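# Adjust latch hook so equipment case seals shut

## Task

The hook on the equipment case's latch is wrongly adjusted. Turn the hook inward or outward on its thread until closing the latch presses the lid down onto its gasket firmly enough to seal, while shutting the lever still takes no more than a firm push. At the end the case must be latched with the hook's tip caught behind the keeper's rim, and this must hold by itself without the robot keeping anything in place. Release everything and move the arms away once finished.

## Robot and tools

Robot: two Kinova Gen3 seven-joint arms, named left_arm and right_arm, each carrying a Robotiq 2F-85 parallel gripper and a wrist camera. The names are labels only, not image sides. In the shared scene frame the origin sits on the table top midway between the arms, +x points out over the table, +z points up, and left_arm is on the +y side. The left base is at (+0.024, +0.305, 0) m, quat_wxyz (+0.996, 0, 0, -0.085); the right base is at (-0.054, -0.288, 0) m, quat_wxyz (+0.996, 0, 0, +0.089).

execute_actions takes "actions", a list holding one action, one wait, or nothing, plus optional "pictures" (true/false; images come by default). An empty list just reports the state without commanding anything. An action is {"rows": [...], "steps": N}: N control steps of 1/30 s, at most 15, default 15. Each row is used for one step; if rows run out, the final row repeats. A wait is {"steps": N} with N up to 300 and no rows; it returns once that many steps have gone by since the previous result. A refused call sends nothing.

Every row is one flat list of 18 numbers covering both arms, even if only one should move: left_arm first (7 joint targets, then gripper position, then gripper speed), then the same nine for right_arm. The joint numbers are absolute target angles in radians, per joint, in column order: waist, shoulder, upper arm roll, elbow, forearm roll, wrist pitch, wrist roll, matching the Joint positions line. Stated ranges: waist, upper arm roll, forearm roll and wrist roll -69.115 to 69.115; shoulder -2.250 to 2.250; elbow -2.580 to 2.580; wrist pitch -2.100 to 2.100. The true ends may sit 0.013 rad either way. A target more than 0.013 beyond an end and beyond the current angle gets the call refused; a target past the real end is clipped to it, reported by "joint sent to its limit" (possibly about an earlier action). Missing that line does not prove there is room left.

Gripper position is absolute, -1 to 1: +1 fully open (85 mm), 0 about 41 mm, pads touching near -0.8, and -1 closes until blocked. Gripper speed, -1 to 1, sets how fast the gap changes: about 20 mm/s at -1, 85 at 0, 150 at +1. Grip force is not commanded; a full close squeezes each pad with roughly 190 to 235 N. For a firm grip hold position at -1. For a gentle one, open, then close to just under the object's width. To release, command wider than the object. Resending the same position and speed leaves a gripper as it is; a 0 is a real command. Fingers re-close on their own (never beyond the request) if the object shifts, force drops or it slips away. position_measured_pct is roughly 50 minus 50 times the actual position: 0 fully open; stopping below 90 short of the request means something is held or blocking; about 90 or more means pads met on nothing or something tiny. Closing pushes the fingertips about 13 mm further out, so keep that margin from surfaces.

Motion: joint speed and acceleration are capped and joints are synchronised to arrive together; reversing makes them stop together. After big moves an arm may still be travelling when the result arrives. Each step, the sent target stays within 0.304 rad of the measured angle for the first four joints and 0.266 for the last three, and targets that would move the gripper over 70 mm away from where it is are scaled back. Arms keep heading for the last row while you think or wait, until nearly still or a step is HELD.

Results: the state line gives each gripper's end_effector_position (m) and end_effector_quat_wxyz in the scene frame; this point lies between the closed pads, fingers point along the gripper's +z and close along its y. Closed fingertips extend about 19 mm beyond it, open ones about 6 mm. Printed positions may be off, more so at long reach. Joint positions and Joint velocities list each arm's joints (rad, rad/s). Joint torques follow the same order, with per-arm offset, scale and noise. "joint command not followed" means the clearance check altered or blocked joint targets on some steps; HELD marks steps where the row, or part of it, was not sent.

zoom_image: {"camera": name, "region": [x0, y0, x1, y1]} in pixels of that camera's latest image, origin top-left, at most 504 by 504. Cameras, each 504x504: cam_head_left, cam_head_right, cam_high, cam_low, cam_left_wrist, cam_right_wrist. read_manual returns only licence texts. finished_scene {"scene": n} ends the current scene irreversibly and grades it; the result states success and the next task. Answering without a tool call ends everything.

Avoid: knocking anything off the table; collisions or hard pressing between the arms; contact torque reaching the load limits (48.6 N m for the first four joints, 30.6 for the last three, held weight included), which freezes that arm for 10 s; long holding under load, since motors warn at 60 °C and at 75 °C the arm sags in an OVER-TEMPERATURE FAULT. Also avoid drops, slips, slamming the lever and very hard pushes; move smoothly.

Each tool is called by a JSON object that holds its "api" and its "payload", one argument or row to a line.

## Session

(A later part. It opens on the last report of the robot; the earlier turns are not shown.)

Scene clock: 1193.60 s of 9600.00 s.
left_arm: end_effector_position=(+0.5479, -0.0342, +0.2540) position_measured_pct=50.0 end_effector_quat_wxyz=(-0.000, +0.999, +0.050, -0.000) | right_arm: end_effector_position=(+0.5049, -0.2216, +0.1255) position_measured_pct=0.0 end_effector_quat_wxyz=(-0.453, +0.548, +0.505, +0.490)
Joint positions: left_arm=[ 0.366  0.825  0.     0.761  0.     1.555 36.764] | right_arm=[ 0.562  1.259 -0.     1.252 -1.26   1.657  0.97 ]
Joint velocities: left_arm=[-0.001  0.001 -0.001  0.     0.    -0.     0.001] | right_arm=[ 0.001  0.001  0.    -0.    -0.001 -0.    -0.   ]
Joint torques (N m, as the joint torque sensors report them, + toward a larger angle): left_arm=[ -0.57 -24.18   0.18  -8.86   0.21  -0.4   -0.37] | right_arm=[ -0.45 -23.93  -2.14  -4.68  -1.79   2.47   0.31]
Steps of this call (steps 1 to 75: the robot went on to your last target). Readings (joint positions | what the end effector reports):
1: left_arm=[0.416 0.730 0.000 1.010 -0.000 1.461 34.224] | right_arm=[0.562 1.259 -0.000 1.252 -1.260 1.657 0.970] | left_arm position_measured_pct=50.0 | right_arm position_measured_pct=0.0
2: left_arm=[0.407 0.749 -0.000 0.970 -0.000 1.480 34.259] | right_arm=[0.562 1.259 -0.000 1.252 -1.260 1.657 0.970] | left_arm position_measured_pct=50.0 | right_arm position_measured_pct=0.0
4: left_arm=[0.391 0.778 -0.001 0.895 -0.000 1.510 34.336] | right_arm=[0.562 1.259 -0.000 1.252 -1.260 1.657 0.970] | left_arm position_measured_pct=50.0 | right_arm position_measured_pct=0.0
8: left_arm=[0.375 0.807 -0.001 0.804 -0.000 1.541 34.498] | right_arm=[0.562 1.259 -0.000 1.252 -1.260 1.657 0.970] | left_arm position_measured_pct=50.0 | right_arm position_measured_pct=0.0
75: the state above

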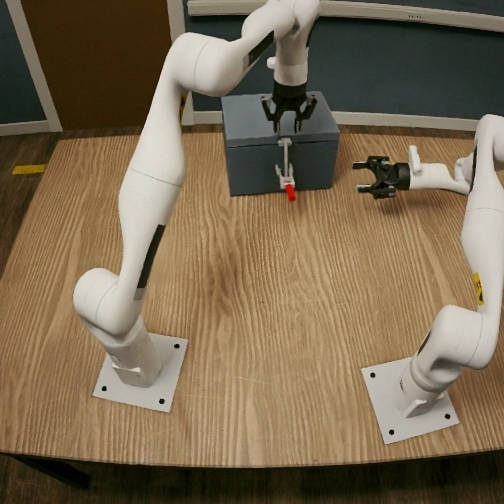

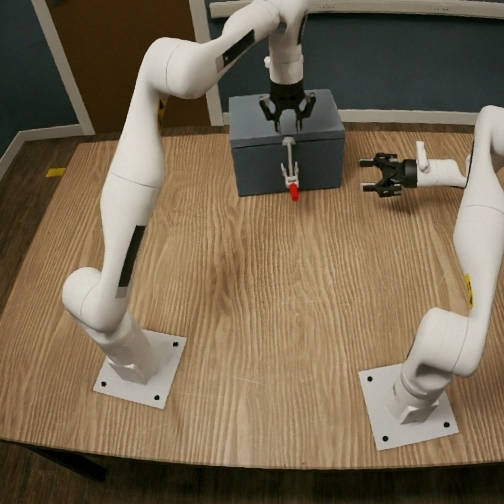

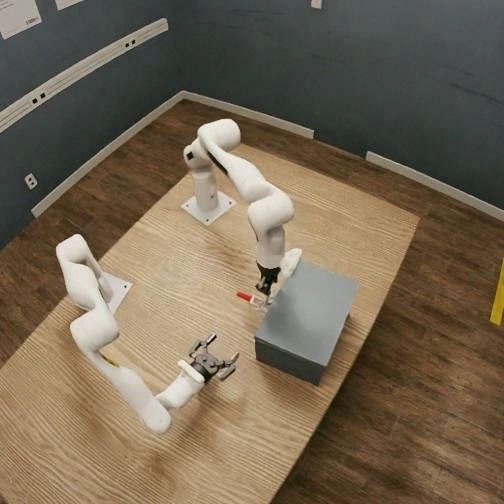

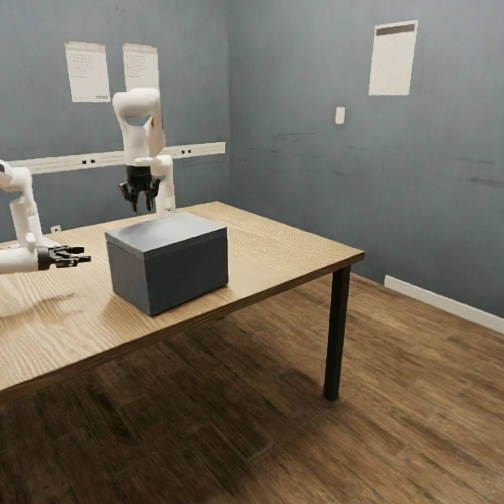

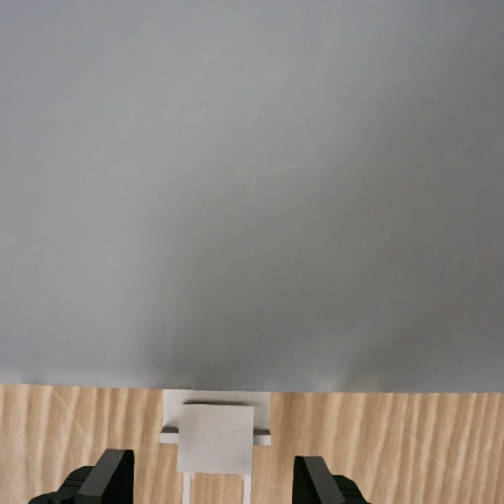

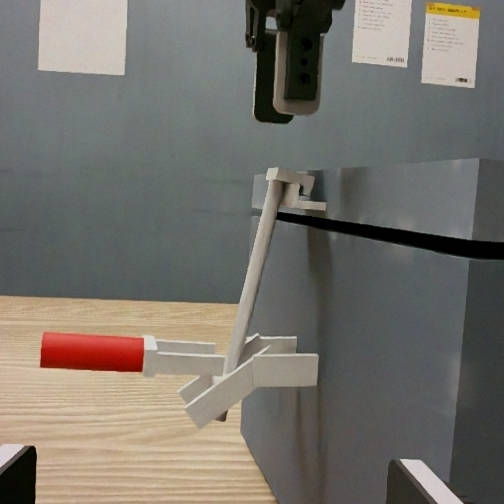

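{"api": "execute_actions", "payload": {
  "actions": [
    {"rows": [[0.3659,0.8266,0,0.7776,0,1.5374,36.7645,0,0,0.5616,1.259,0,1.252,-1.26,1.657,0.97,1,0],[0.3659,0.8278,0,0.7943,0,1.5194,36.7645,0,0,0.5616,1.259,0,1.252,-1.26,1.657,0.97,1,0],[0.3659,0.8291,0,0.8111,0,1.5015,36.7645,0,0,0.5616,1.259,0,1.252,-1.26,1.657,0.97,1,0],[0.3659,0.8303,0,0.8278,0,1.4835,36.7645,0,0,0.5616,1.259,0,1.252,-1.26,1.657,0.97,1,0],[0.3659,0.8313,0,0.8425,0,1.4678,36.7645,-0.2,0,0.5616,1.259,0,1.252,-1.26,1.657,0.97,1,0]], "steps": 15}
  ],
  "pictures": false
}}

{"api": "execute_actions", "payload": {
  "actions": [
    {"steps": 8}
  ]
}}

{"api": "zoom_image", "payload": {
  "camera": "cam_right_wrist",
  "region": [220,100,370,240]
}}

Scene clock: 1206.87 s of 9600.00 s.
left_arm: end_effector_position=(+0.5480, -0.0342, +0.2247) position_measured_pct=59.9 end_effector_quat_wxyz=(-0.000, +0.999, +0.050, -0.000) | right_arm: end_effector_position=(+0.5049, -0.2216, +0.1255) position_measured_pct=0.0 end_effector_quat_wxyz=(-0.453, +0.548, +0.505, +0.490)
Joint positions: left_arm=[ 0.366  0.832 -0.     0.842  0.     1.468 36.764] | right_arm=[ 0.562  1.259 -0.     1.252 -1.26   1.657  0.97 ]
Joint velocities: left_arm=[ 0.001 -0.002 -0.     0.009 -0.    -0.008  0.   ] | right_arm=[ 0.002 -0.001  0.    -0.     0.    -0.001  0.   ]
Joint torques (N m, as the joint torque sensors report them, + toward a larger angle): left_arm=[ -0.08 -24.35   0.25  -9.12   0.32  -0.32  -0.08] | right_arm=[ -0.42 -23.87  -2.37  -4.69  -1.99   2.43   0.27]
Steps of this call (steps 1 to 15: the robot went on to your last target; steps 16 to 383: nothing new was sent; steps 384 to 398: all 15 steps of this action). Readings (joint positions | what the end effector reports):
384: left_arm=[0.366 0.825 0.000 0.762 -0.000 1.554 36.764] | right_arm=[0.562 1.259 -0.000 1.252 -1.260 1.657 0.970] | left_arm position_measured_pct=50.0 | right_arm position_measured_pct=0.0
385: left_arm=[0.366 0.825 0.000 0.766 -0.000 1.550 36.765] | right_arm=[0.562 1.259 -0.000 1.252 -1.260 1.657 0.970] | left_arm position_measured_pct=50.0 | right_arm position_measured_pct=0.0
387: left_arm=[0.366 0.826 0.000 0.782 -0.000 1.533 36.765] | right_arm=[0.562 1.259 -0.000 1.252 -1.260 1.657 0.970] | left_arm position_measured_pct=50.0 | right_arm position_measured_pct=0.0
391: left_arm=[0.366 0.830 -0.000 0.825 0.000 1.486 36.765] | right_arm=[0.562 1.259 -0.000 1.252 -1.260 1.657 0.970] | left_arm position_measured_pct=54.4 | right_arm position_measured_pct=0.0
398: the state above

Scene clock: 1207.13 s of 9600.00 s.
left_arm: end_effector_position=(+0.5479, -0.0342, +0.2247) position_measured_pct=59.9 end_effector_quat_wxyz=(-0.000, +0.999, +0.050, -0.000) | right_arm: end_effector_position=(+0.5049, -0.2216, +0.1255) position_measured_pct=0.0 end_effector_quat_wxyz=(-0.453, +0.548, +0.505, +0.490)
Joint positions: left_arm=[ 0.366  0.831  0.     0.842  0.     1.468 36.765] | right_arm=[ 0.562  1.259 -0.     1.252 -1.26   1.657  0.97 ]
Joint velocities: left_arm=[ 0.    -0.002  0.001  0.    -0.    -0.001 -0.   ] | right_arm=[-0.002  0.    -0.001 -0.    -0.    -0.001  0.   ]
Joint torques (N m, as the joint torque sensors report them, + toward a larger angle): left_arm=[  0.02 -24.16   0.41  -9.05   0.19  -0.55  -0.06] | right_arm=[ -0.55 -24.16  -2.39  -4.8   -1.95   2.42   0.3 ]
Steps of this call (steps 1 to 8: the robot went on to your last target). Readings (joint positions | what the end effector reports):
1: left_arm=[0.366 0.832 -0.000 0.842 0.000 1.468 36.765] | right_arm=[0.562 1.259 -0.000 1.252 -1.260 1.657 0.970] | left_arm position_measured_pct=59.9 | right_arm position_measured_pct=0.0
2: left_arm=[0.366 0.832 -0.000 0.842 0.000 1.468 36.765] | right_arm=[0.562 1.259 -0.000 1.252 -1.260 1.657 0.970] | left_arm position_measured_pct=59.9 | right_arm position_measured_pct=0.0
4: left_arm=[0.366 0.831 0.000 0.842 0.000 1.468 36.765] | right_arm=[0.562 1.259 -0.000 1.252 -1.260 1.657 0.970] | left_arm position_measured_pct=59.9 | right_arm position_measured_pct=0.0
8: the state above

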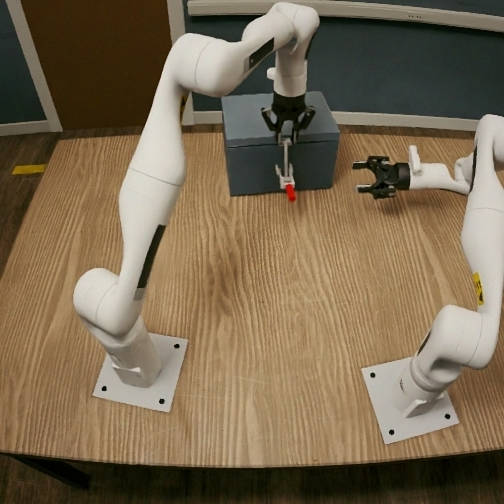

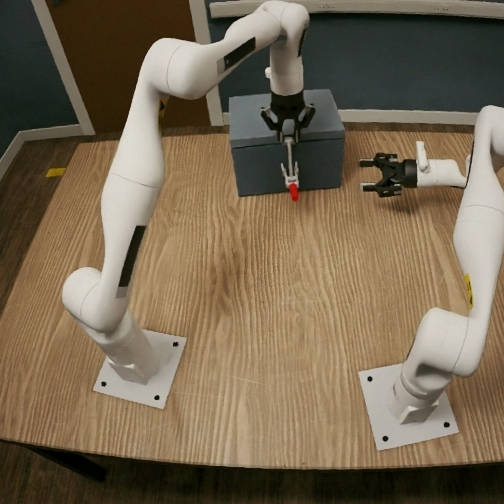

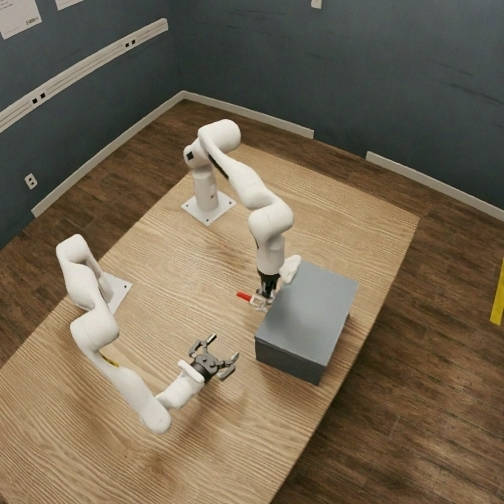

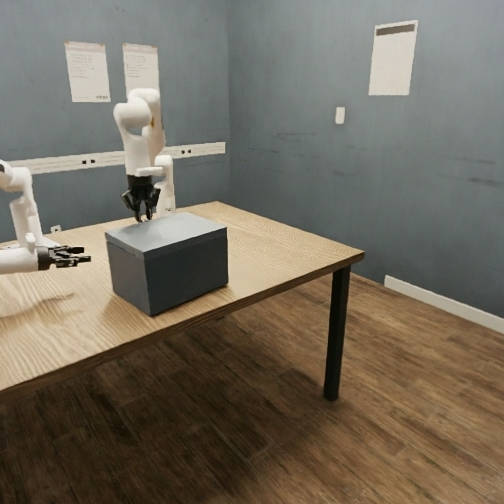

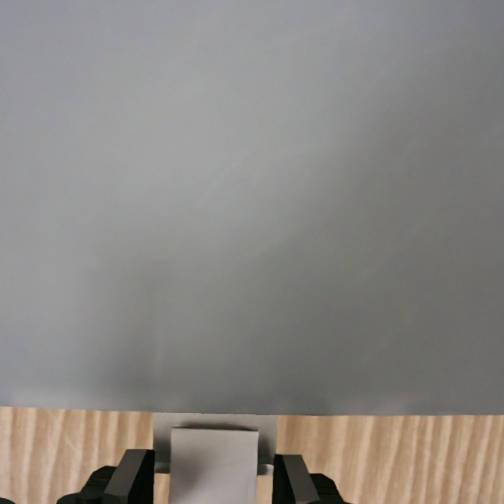

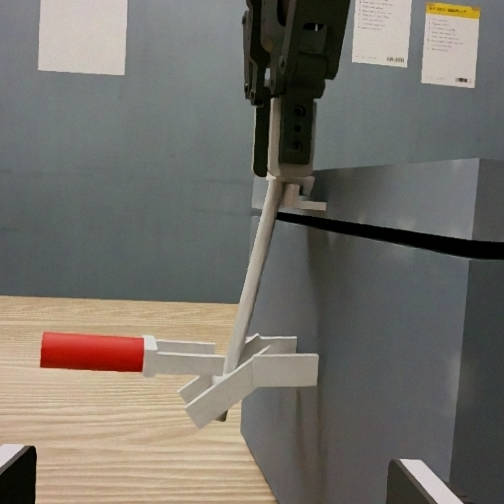

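Region (220, 100, 370, 240) of cam_right_wrist's 504x504 image, scaled by 3.360; it fills the top 470 rows of this view, and the rest is white.

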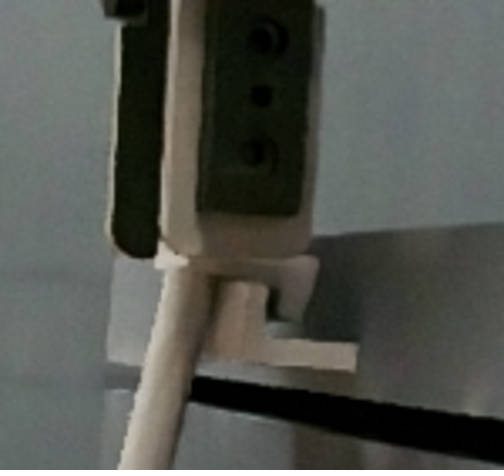

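{"api": "execute_actions", "payload": {
  "actions": [
    {"rows": [[0.3659,0.8318,0,0.8465,0,1.4633,36.7645,-0.2,0,0.5616,1.259,0,1.252,-1.26,1.657,0.97,1,0],[0.3659,0.8318,0,0.8465,0,1.4633,36.7645,-0.2,0,0.5616,1.259,0,1.252,-1.26,1.657,0.97,1,0],[0.3659,0.8318,0,0.8465,0,1.4633,36.7645,-0.2,0,0.5616,1.259,0,1.252,-1.26,1.657,0.97,1,0],[0.3659,0.8318,0,0.8465,0,1.4633,36.7645,-0.43,-0.5,0.5616,1.259,0,1.252,-1.26,1.657,0.97,1,0]], "steps": 15}
  ]
}}

{"api": "zoom_image", "payload": {
  "camera": "cam_right_wrist",
  "region": [220,100,370,240]
}}

Scene clock: 1221.20 s of 9600.00 s.
left_arm: end_effector_position=(+0.5479, -0.0342, +0.2234) position_measured_pct=69.8 end_effector_quat_wxyz=(+0.000, +0.999, +0.050, +0.000) | right_arm: end_effector_position=(+0.5049, -0.2216, +0.1255) position_measured_pct=0.0 end_effector_quat_wxyz=(-0.453, +0.548, +0.505, +0.490)
Joint positions: left_arm=[ 0.366  0.832 -0.     0.846 -0.     1.463 36.764] | right_arm=[ 0.562  1.259 -0.     1.252 -1.26   1.657  0.97 ]
Joint velocities: left_arm=[ 0.     0.001  0.     0.    -0.     0.     0.001] | right_arm=[-0.001 -0.    -0.     0.     0.     0.     0.   ]
Joint torques (N m, as the joint torque sensors report them, + toward a larger angle): left_arm=[ -0.53 -24.12   0.5   -8.99   0.24  -0.62   0.05] | right_arm=[ -0.08 -23.84  -2.27  -4.79  -1.91   2.45   0.24]
Steps of this call (steps 1 to 15: the robot went on to your last target; steps 16 to 407: nothing new was sent; steps 408 to 422: all 15 steps of this action). Readings (joint positions | what the end effector reports):
408: left_arm=[0.366 0.831 0.000 0.843 -0.000 1.467 36.764] | right_arm=[0.562 1.259 -0.000 1.252 -1.260 1.657 0.970] | left_arm position_measured_pct=59.9 | right_arm position_measured_pct=0.0
409: left_arm=[0.366 0.831 0.000 0.844 -0.000 1.466 36.764] | right_arm=[0.562 1.259 -0.000 1.252 -1.260 1.657 0.970] | left_arm position_measured_pct=59.9 | right_arm position_measured_pct=0.0
411: left_arm=[0.366 0.832 0.000 0.845 0.000 1.465 36.765] | right_arm=[0.562 1.259 -0.000 1.252 -1.260 1.657 0.970] | left_arm position_measured_pct=59.9 | right_arm position_measured_pct=0.0
415: left_arm=[0.366 0.832 -0.000 0.846 0.000 1.464 36.765] | right_arm=[0.562 1.259 -0.000 1.252 -1.260 1.657 0.970] | left_arm position_measured_pct=64.7 | right_arm position_measured_pct=0.0
422: the state above

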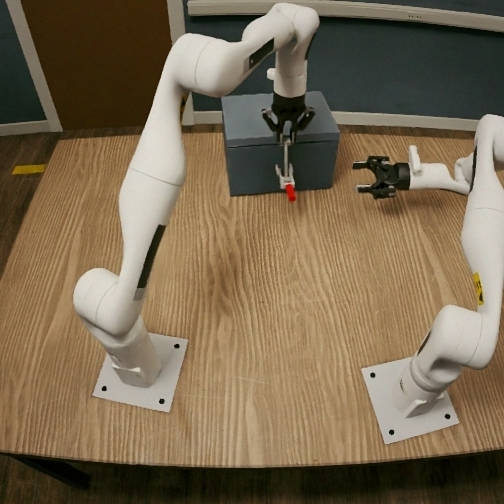

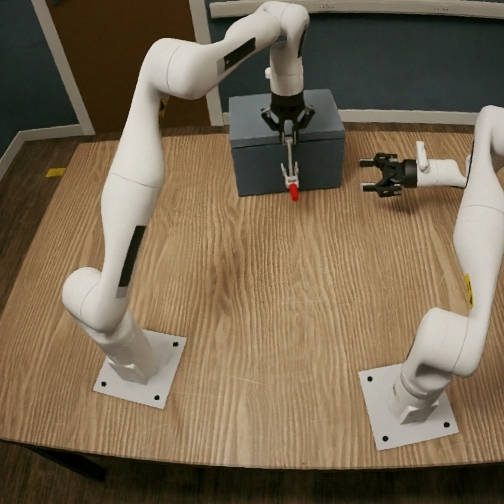

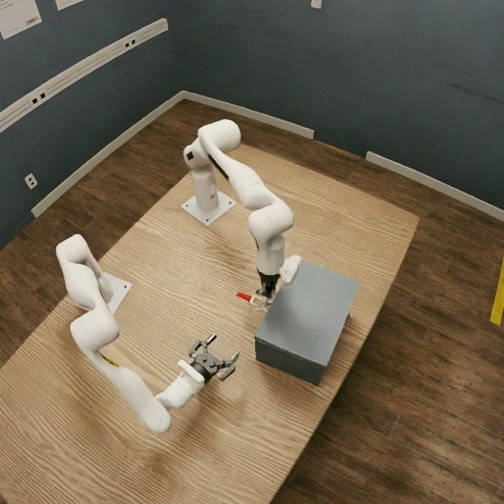

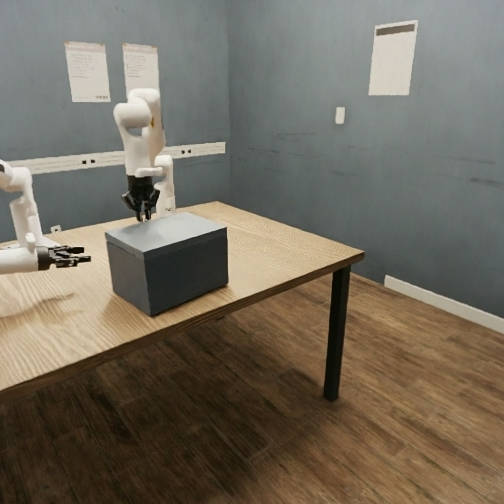

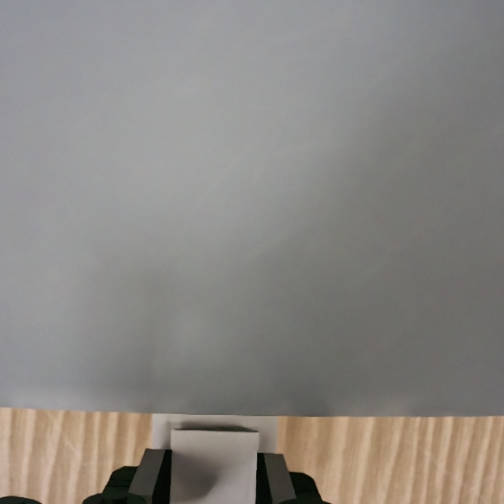

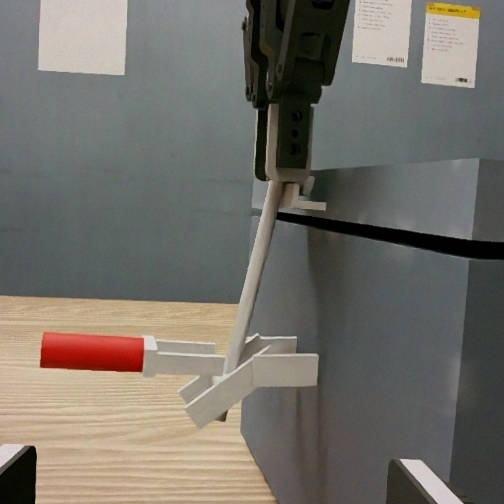

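Region (220, 100, 370, 240) of cam_right_wrist's 504x504 image, scaled by 3.360; it fills the top 470 rows of this view, and the rest is white.

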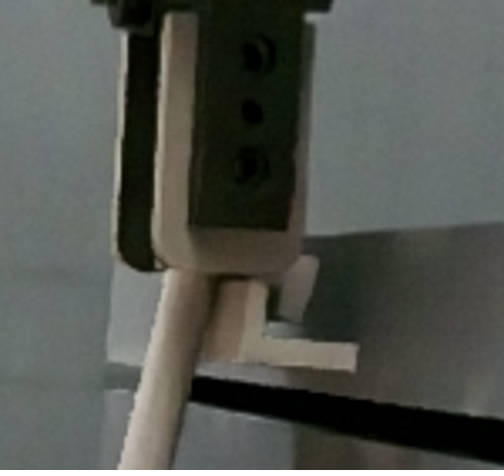

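{"api": "execute_actions", "payload": {
  "actions": [
    {"rows": [[0.3659,0.8318,0,0.8465,0,1.4633,36.7645,-0.33,0,0.5616,1.259,0,1.252,-1.26,1.657,0.97,1,0],[0.3659,0.8318,0,0.8465,0,1.4633,36.7645,-0.33,0,0.5616,1.259,0,1.252,-1.26,1.657,0.97,1,0],[0.3659,0.8318,0,0.8465,0,1.4633,36.7645,-0.33,0,0.5616,1.259,0,1.252,-1.26,1.657,0.97,1,0],[0.3674,0.8262,0,0.857,0,1.4585,36.766,-0.33,0,0.5616,1.259,0,1.252,-1.26,1.657,0.97,1,0],[0.3674,0.8262,0,0.857,0,1.4585,36.766,-0.33,0,0.5616,1.259,0,1.252,-1.26,1.657,0.97,1,0],[0.3674,0.8262,0,0.857,0,1.4585,36.766,-0.33,0,0.5616,1.259,0,1.252,-1.26,1.657,0.97,1,0],[0.3674,0.8262,0,0.857,0,1.4585,36.766,-0.33,0,0.5616,1.259,0,1.252,-1.26,1.657,0.97,1,0],[0.3674,0.8262,0,0.857,0,1.4585,36.766,-0.33,0,0.5616,1.259,0,1.252,-1.26,1.657,0.97,1,0],[0.3674,0.8262,0,0.857,0,1.4585,36.766,-0.33,0,0.5616,1.259,0,1.252,-1.26,1.657,0.97,1,0],[0.3674,0.8262,0,0.857,0,1.4585,36.766,-0.33,0,0.5616,1.259,0,1.252,-1.26,1.657,0.97,1,0],[0.3674,0.8262,0,0.857,0,1.4585,36.766,-0.43,0,0.5616,1.259,0,1.252,-1.26,1.657,0.97,1,0]], "steps": 15}
  ],
  "pictures": false
}}

{"api": "execute_actions", "payload": {
  "actions": [
    {"rows": [[0.3674,0.8262,0,0.857,0,1.4585,36.766,-0.43,0,0.5616,1.259,0,1.252,-1.26,1.657,0.97,1,0],[0.3674,0.8262,0,0.857,0,1.4585,36.766,-0.43,0,0.5616,1.259,0,1.252,-1.26,1.657,0.97,1,0],[0.3674,0.8257,0,0.8533,0,1.4626,36.766,-0.43,0,0.5616,1.259,0,1.252,-1.26,1.657,0.97,1,0],[0.3674,0.8253,0,0.8496,0,1.4667,36.766,-0.43,0,0.5616,1.259,0,1.252,-1.26,1.657,0.97,1,0],[0.3674,0.8248,0,0.8459,0,1.4709,36.766,-0.43,0,0.5616,1.259,0,1.252,-1.26,1.657,0.97,1,0],[0.3674,0.8244,0,0.8422,0,1.475,36.766,-0.43,0,0.5616,1.259,0,1.252,-1.26,1.657,0.97,1,0],[0.3674,0.8239,0,0.8386,0,1.4791,36.766,-0.43,0,0.5616,1.259,0,1.252,-1.26,1.657,0.97,1,0],[0.3674,0.8235,0,0.8349,0,1.4833,36.766,-0.43,0,0.5616,1.259,0,1.252,-1.26,1.657,0.97,1,0]], "steps": 15}
  ]
}}

{"api": "zoom_image", "payload": {
  "camera": "cam_right_wrist",
  "region": [220,100,370,240]
}}

Scene clock: 1280.27 s of 9600.00 s.
left_arm: end_effector_position=(+0.5459, -0.0343, +0.2235) position_measured_pct=69.8 end_effector_quat_wxyz=(+0.000, +0.999, +0.050, +0.000) | right_arm: end_effector_position=(+0.5049, -0.2216, +0.1255) position_measured_pct=0.0 end_effector_quat_wxyz=(-0.453, +0.548, +0.505, +0.490)
Joint positions: left_arm=[ 0.367  0.826  0.     0.857  0.     1.458 36.766] | right_arm=[ 0.562  1.259 -0.     1.252 -1.26   1.657  0.97 ]
Joint velocities: left_arm=[-0.    -0.004 -0.002  0.002  0.    -0.001  0.001] | right_arm=[-0.    -0.001  0.    -0.     0.    -0.    -0.   ]
Joint torques (N m, as the joint torque sensors report them, + toward a larger angle): left_arm=[ -0.27 -23.67  -0.13  -9.46   0.28  -0.32  -0.16] | right_arm=[ -0.21 -24.33  -2.16  -4.55  -1.79   2.27   0.24]
Steps of this call (steps 1 to 15: the robot went on to your last target; steps 16 to 1757: nothing new was sent; steps 1758 to 1772: all 15 steps of this action). Readings (joint positions | what the end effector reports):
1758: left_arm=[0.366 0.832 -0.000 0.846 -0.000 1.463 36.764] | right_arm=[0.562 1.259 -0.000 1.252 -1.260 1.657 0.970] | left_arm position_measured_pct=69.8 | right_arm position_measured_pct=0.0
1759: left_arm=[0.366 0.832 -0.000 0.847 -0.000 1.463 36.764] | right_arm=[0.562 1.259 -0.000 1.252 -1.260 1.657 0.970] | left_arm position_measured_pct=69.4 | right_arm position_measured_pct=0.0
1761: left_arm=[0.366 0.831 -0.000 0.848 -0.000 1.463 36.765] | right_arm=[0.562 1.259 -0.000 1.252 -1.260 1.657 0.970] | left_arm position_measured_pct=67.5 | right_arm position_measured_pct=0.0
1765: left_arm=[0.367 0.827 0.000 0.855 0.000 1.459 36.766] | right_arm=[0.562 1.259 -0.000 1.252 -1.260 1.657 0.970] | left_arm position_measured_pct=66.7 | right_arm position_measured_pct=0.0
1772: the state above

Scene clock: 1280.77 s of 9600.00 s.
left_arm: end_effector_position=(+0.5448, -0.0343, +0.2244) position_measured_pct=69.8 end_effector_quat_wxyz=(-0.002, +0.999, +0.050, -0.005) | right_arm: end_effector_position=(+0.5049, -0.2216, +0.1255) position_measured_pct=0.0 end_effector_quat_wxyz=(-0.453, +0.548, +0.505, +0.490)
Joint positions: left_arm=[ 0.368  0.834  0.     0.839  0.001  1.479 36.766] | right_arm=[ 0.562  1.259 -0.     1.252 -1.26   1.657  0.97 ]
Joint velocities: left_arm=[ 0.001  0.004  0.    -0.009 -0.     0.008  0.   ] | right_arm=[ 0.001 -0.001 -0.    -0.     0.     0.001  0.   ]
Joint torques (N m, as the joint torque sensors report them, + toward a larger angle): left_arm=[ -0.5  -32.15  -0.09 -11.65  -0.1    1.24  -0.04] | right_arm=[ -0.49 -23.96  -2.26  -5.01  -2.     2.45   0.3 ]
Steps of this call (steps 1 to 15: all 15 steps of this action). Readings (joint positions | what the end effector reports):
1: left_arm=[0.367 0.826 0.000 0.857 0.000 1.458 36.766] | right_arm=[0.562 1.259 -0.000 1.252 -1.260 1.657 0.970] | left_arm position_measured_pct=69.8 | right_arm position_measured_pct=0.0
2: left_arm=[0.368 0.826 0.000 0.857 0.000 1.458 36.766] | right_arm=[0.562 1.259 -0.000 1.252 -1.260 1.657 0.970] | left_arm position_measured_pct=69.8 | right_arm position_measured_pct=0.0
4: left_arm=[0.368 0.826 0.000 0.855 0.000 1.460 36.766] | right_arm=[0.562 1.259 -0.000 1.252 -1.260 1.657 0.970] | left_arm position_measured_pct=69.8 | right_arm position_measured_pct=0.0
8: left_arm=[0.368 0.829 0.001 0.848 0.001 1.471 36.766] | right_arm=[0.562 1.259 -0.000 1.252 -1.260 1.657 0.970] | left_arm position_measured_pct=69.8 | right_arm position_measured_pct=0.0
15: the state above

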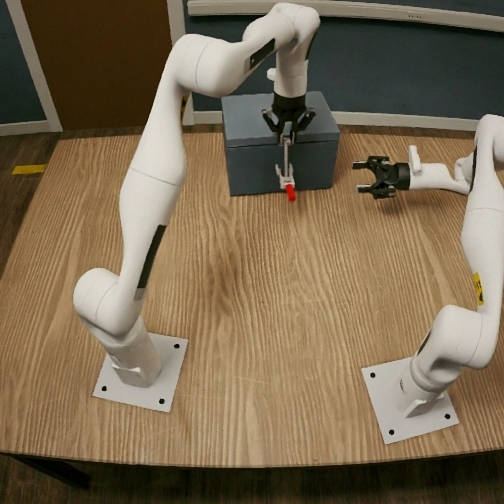

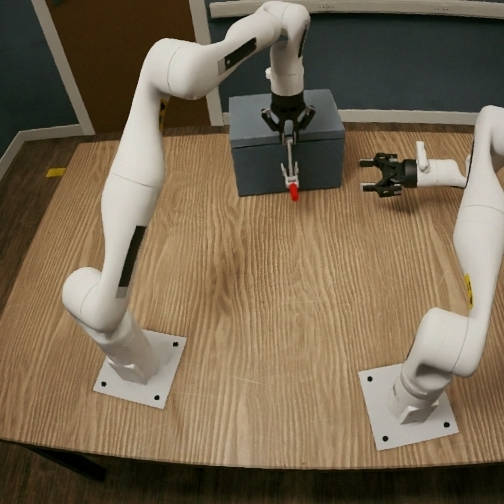

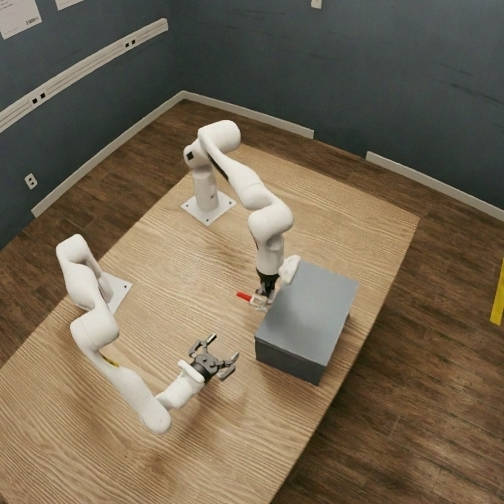

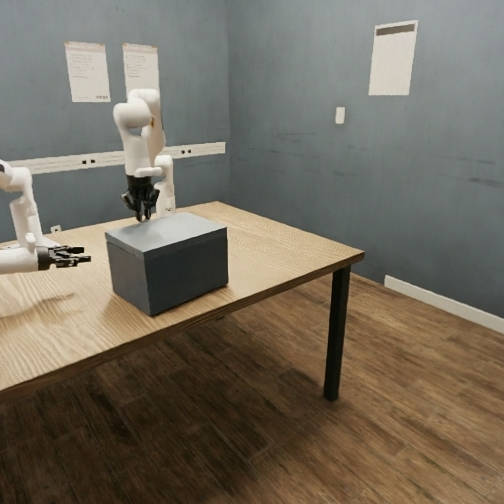

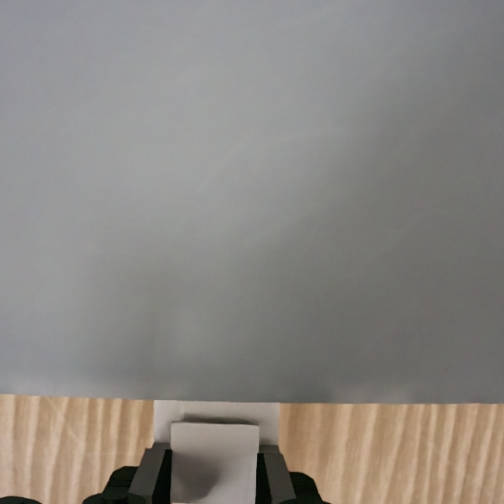

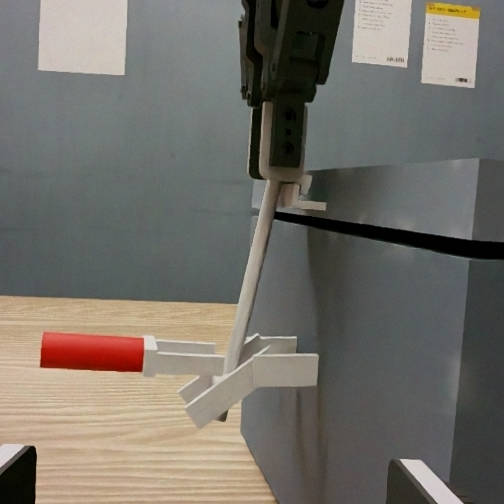

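Region (220, 100, 370, 240) of cam_right_wrist's 504x504 image, scaled by 3.360; it fills the top 470 rows of this view, and the rest is white.

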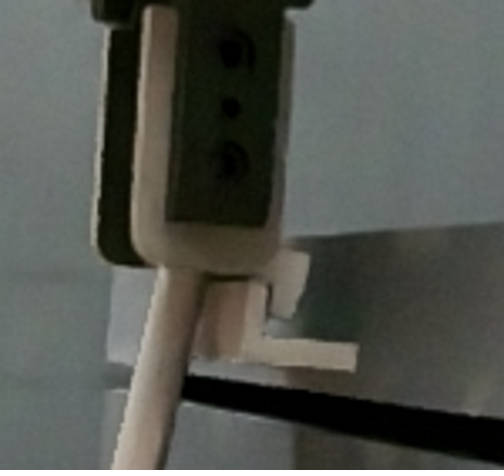

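{"api": "execute_actions", "payload": {
  "actions": [
    {"rows": [[0.3674,0.8235,0,0.8349,0,1.4833,36.766,-0.47,0,0.5616,1.259,0,1.252,-1.26,1.657,0.97,1,0],[0.3674,0.8235,0,0.8349,0,1.4833,36.766,-0.47,0,0.5616,1.259,0,1.252,-1.26,1.657,0.97,1,0],[0.3674,0.8235,0,0.8349,0,1.4833,36.766,-0.47,0,0.5616,1.259,0,1.252,-1.26,1.657,0.97,1,0],[0.3674,0.8232,0,0.8323,0,1.4862,36.766,-0.47,0,0.5616,1.259,0,1.252,-1.26,1.657,0.97,1,0],[0.3674,0.8229,0,0.8297,0,1.4891,36.766,-0.47,0,0.5616,1.259,0,1.252,-1.26,1.657,0.97,1,0],[0.3674,0.8226,0,0.8271,0,1.492,36.766,-0.47,0,0.5616,1.259,0,1.252,-1.26,1.657,0.97,1,0],[0.3674,0.8223,0,0.8245,0,1.4949,36.766,-0.47,0,0.5616,1.259,0,1.252,-1.26,1.657,0.97,1,0]], "steps": 15}
  ]
}}

Scene clock: 1299.37 s of 9600.00 s.
left_arm: end_effector_position=(+0.5450, -0.0341, +0.2267) position_measured_pct=70.6 end_effector_quat_wxyz=(-0.003, +0.999, +0.050, -0.005) | right_arm: end_effector_position=(+0.5049, -0.2216, +0.1255) position_measured_pct=0.0 end_effector_quat_wxyz=(-0.453, +0.548, +0.505, +0.490)
Joint positions: left_arm=[ 0.368  0.835  0.     0.829  0.001  1.49  36.766] | right_arm=[ 0.562  1.259 -0.     1.252 -1.26   1.657  0.97 ]
Joint velocities: left_arm=[ 0.    -0.004  0.    -0.005  0.001  0.005 -0.   ] | right_arm=[-0.002  0.001 -0.     0.    -0.    -0.001  0.   ]
Joint torques (N m, as the joint torque sensors report them, + toward a larger angle): left_arm=[ -0.75 -33.37   0.52 -11.17  -0.07   1.69   0.11] | right_arm=[ -0.27 -24.07  -2.13  -4.77  -1.88   2.35   0.41]
Steps of this call (steps 1 to 15: the robot went on to your last target; steps 16 to 543: nothing new was sent; steps 544 to 558: all 15 steps of this action). Readings (joint positions | what the end effector reports):
544: left_arm=[0.368 0.834 0.000 0.838 0.001 1.480 36.766] | right_arm=[0.562 1.259 -0.000 1.252 -1.260 1.657 0.970] | left_arm position_measured_pct=69.8 | right_arm position_measured_pct=0.0
545: left_arm=[0.368 0.834 0.000 0.838 0.001 1.480 36.766] | right_arm=[0.562 1.259 -0.000 1.252 -1.260 1.657 0.970] | left_arm position_measured_pct=69.8 | right_arm position_measured_pct=0.0
547: left_arm=[0.368 0.834 0.000 0.838 0.001 1.480 36.766] | right_arm=[0.562 1.259 -0.000 1.252 -1.260 1.657 0.970] | left_arm position_measured_pct=70.6 | right_arm position_measured_pct=0.0
551: left_arm=[0.368 0.836 0.000 0.833 0.001 1.486 36.766] | right_arm=[0.562 1.259 -0.000 1.252 -1.260 1.657 0.970] | left_arm position_measured_pct=70.6 | right_arm position_measured_pct=0.0
558: the state above

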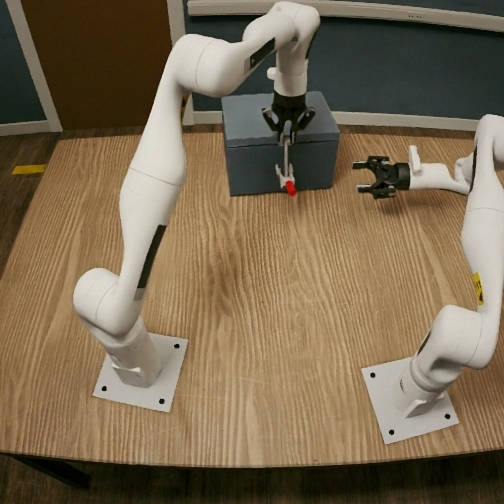

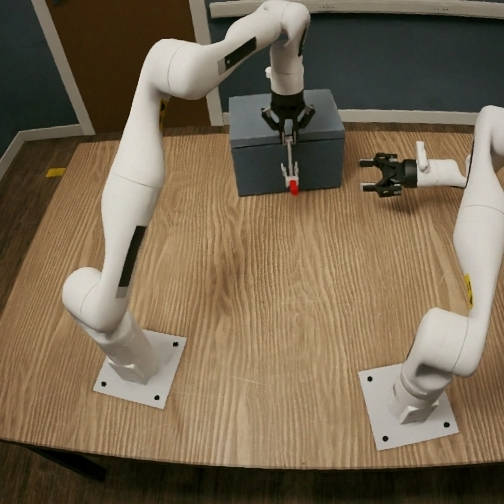

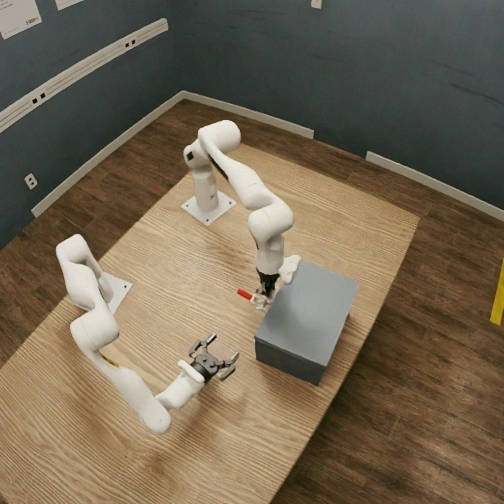

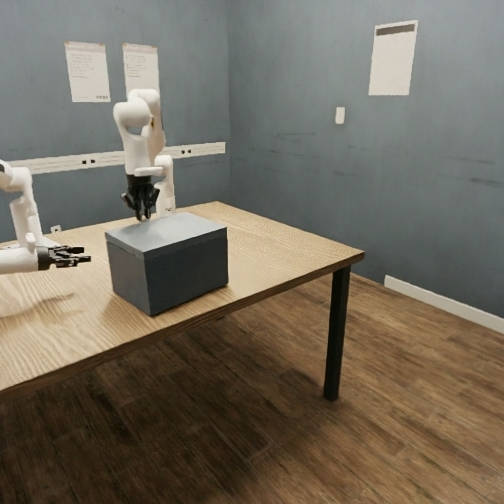

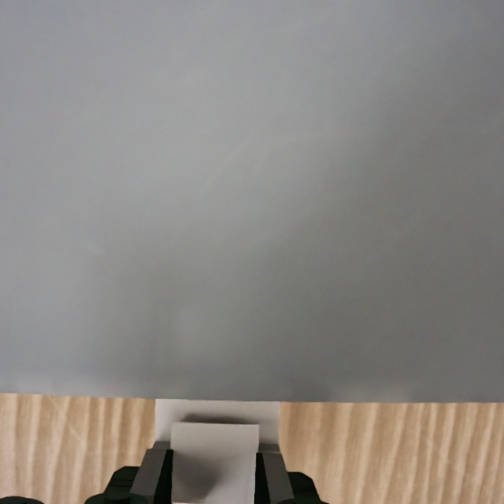

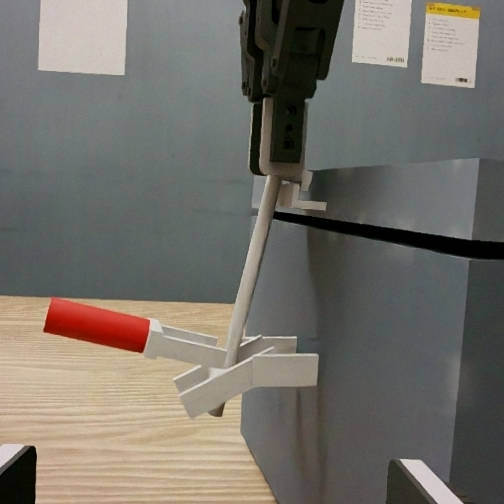

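{"api": "execute_actions", "payload": {
  "actions": [
    {"rows": [[0.3674,0.8221,0,0.823,0,1.4966,36.766,-0.47,0,0.5616,1.259,0,1.252,-1.26,1.657,0.97,1,0],[0.3674,0.8219,0,0.8214,0,1.4983,36.766,-0.47,0,0.5616,1.259,0,1.252,-1.26,1.657,0.97,1,0],[0.3674,0.8217,0,0.8199,0,1.5,36.766,-0.47,0,0.5616,1.259,0,1.252,-1.26,1.657,0.97,1,0],[0.3674,0.8215,0,0.8183,0,1.5018,36.766,-0.47,0,0.5616,1.259,0,1.252,-1.26,1.657,0.97,1,0],[0.3674,0.8213,0,0.8168,0,1.5035,36.766,-0.47,0,0.5616,1.259,0,1.252,-1.26,1.657,0.97,1,0]], "steps": 15}
  ]
}}

{"api": "zoom_image", "payload": {
  "camera": "cam_right_wrist",
  "region": [220,100,370,240]
}}

Scene clock: 1311.97 s of 9600.00 s.
left_arm: end_effector_position=(+0.5426, -0.0348, +0.2315) position_measured_pct=70.6 end_effector_quat_wxyz=(-0.003, +0.999, +0.049, -0.007) | right_arm: end_effector_position=(+0.5049, -0.2216, +0.1255) position_measured_pct=0.0 end_effector_quat_wxyz=(-0.453, +0.548, +0.505, +0.490)
Joint positions: left_arm=[ 0.369  0.831  0.001  0.822  0.002  1.504 36.766] | right_arm=[ 0.562  1.259 -0.     1.252 -1.26   1.657  0.97 ]
Joint velocities: left_arm=[ 0.    -0.003 -0.002 -0.001 -0.     0.001  0.   ] | right_arm=[ 0.    -0.001 -0.     0.    -0.     0.    -0.   ]
Joint torques (N m, as the joint torque sensors report them, + toward a larger angle): left_arm=[ -1.88 -31.06  -0.86 -13.06  -0.51  -0.3    0.26] | right_arm=[ -0.11 -23.8   -2.51  -4.99  -1.86   2.3    0.15]
Steps of this call (steps 1 to 15: the robot went on to your last target; steps 16 to 363: nothing new was sent; steps 364 to 378: all 15 steps of this action). Readings (joint positions | what the end effector reports):
364: left_arm=[0.368 0.835 0.000 0.828 0.001 1.491 36.766] | right_arm=[0.562 1.259 -0.000 1.252 -1.260 1.657 0.970] | left_arm position_measured_pct=70.6 | right_arm position_measured_pct=0.0
365: left_arm=[0.368 0.835 0.000 0.828 0.001 1.491 36.766] | right_arm=[0.562 1.259 -0.000 1.252 -1.260 1.657 0.970] | left_arm position_measured_pct=70.6 | right_arm position_measured_pct=0.0
367: left_arm=[0.368 0.834 0.000 0.826 0.001 1.494 36.766] | right_arm=[0.562 1.259 -0.000 1.252 -1.260 1.657 0.970] | left_arm position_measured_pct=70.6 | right_arm position_measured_pct=0.0
371: left_arm=[0.369 0.833 0.002 0.823 0.002 1.502 36.766] | right_arm=[0.562 1.259 -0.000 1.252 -1.260 1.657 0.970] | left_arm position_measured_pct=70.6 | right_arm position_measured_pct=0.0
378: the state above

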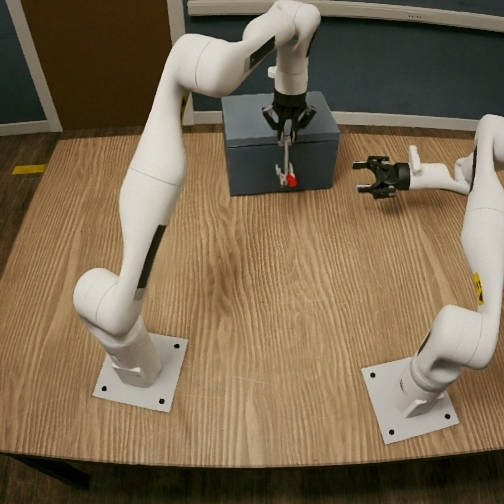

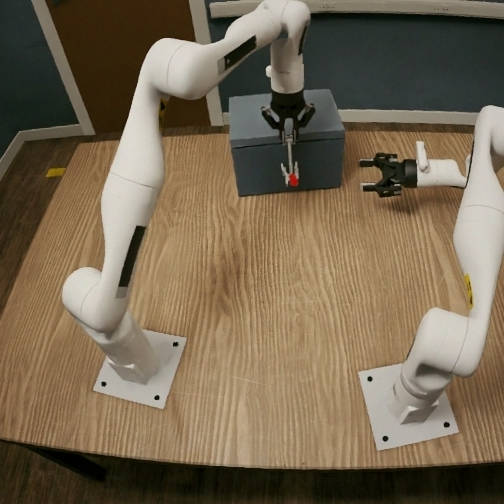

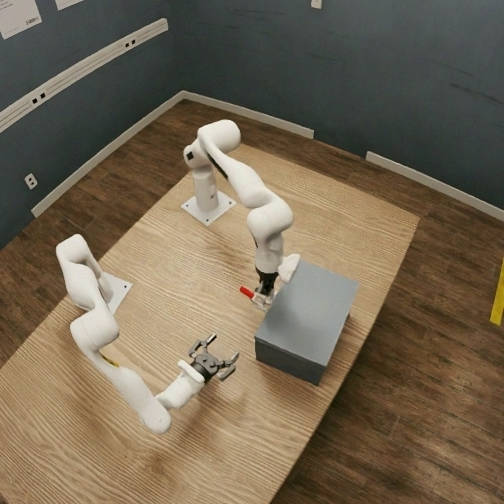

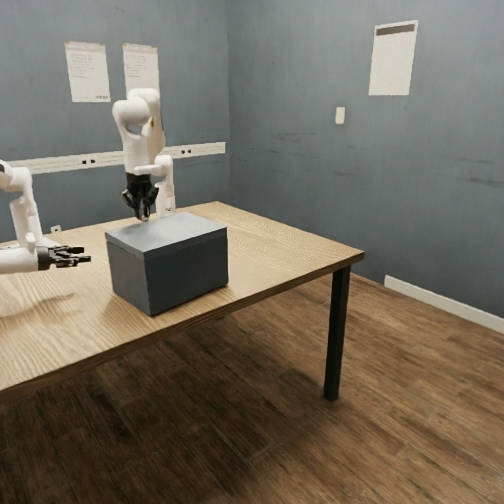

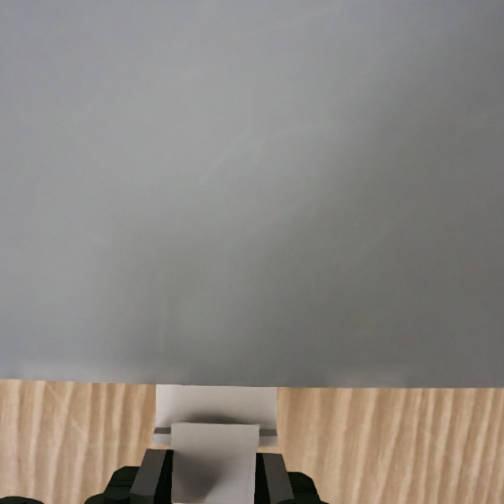

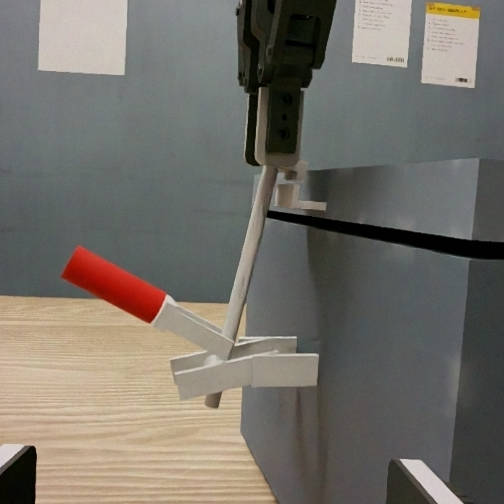

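Region (220, 100, 370, 240) of cam_right_wrist's 504x504 image, scaled by 3.360; it fills the top 470 rows of this view, and the rest is white.

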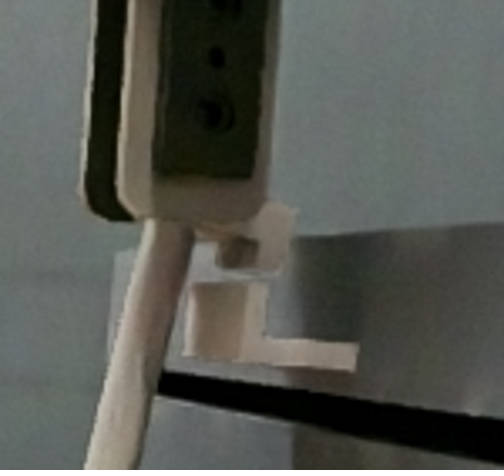

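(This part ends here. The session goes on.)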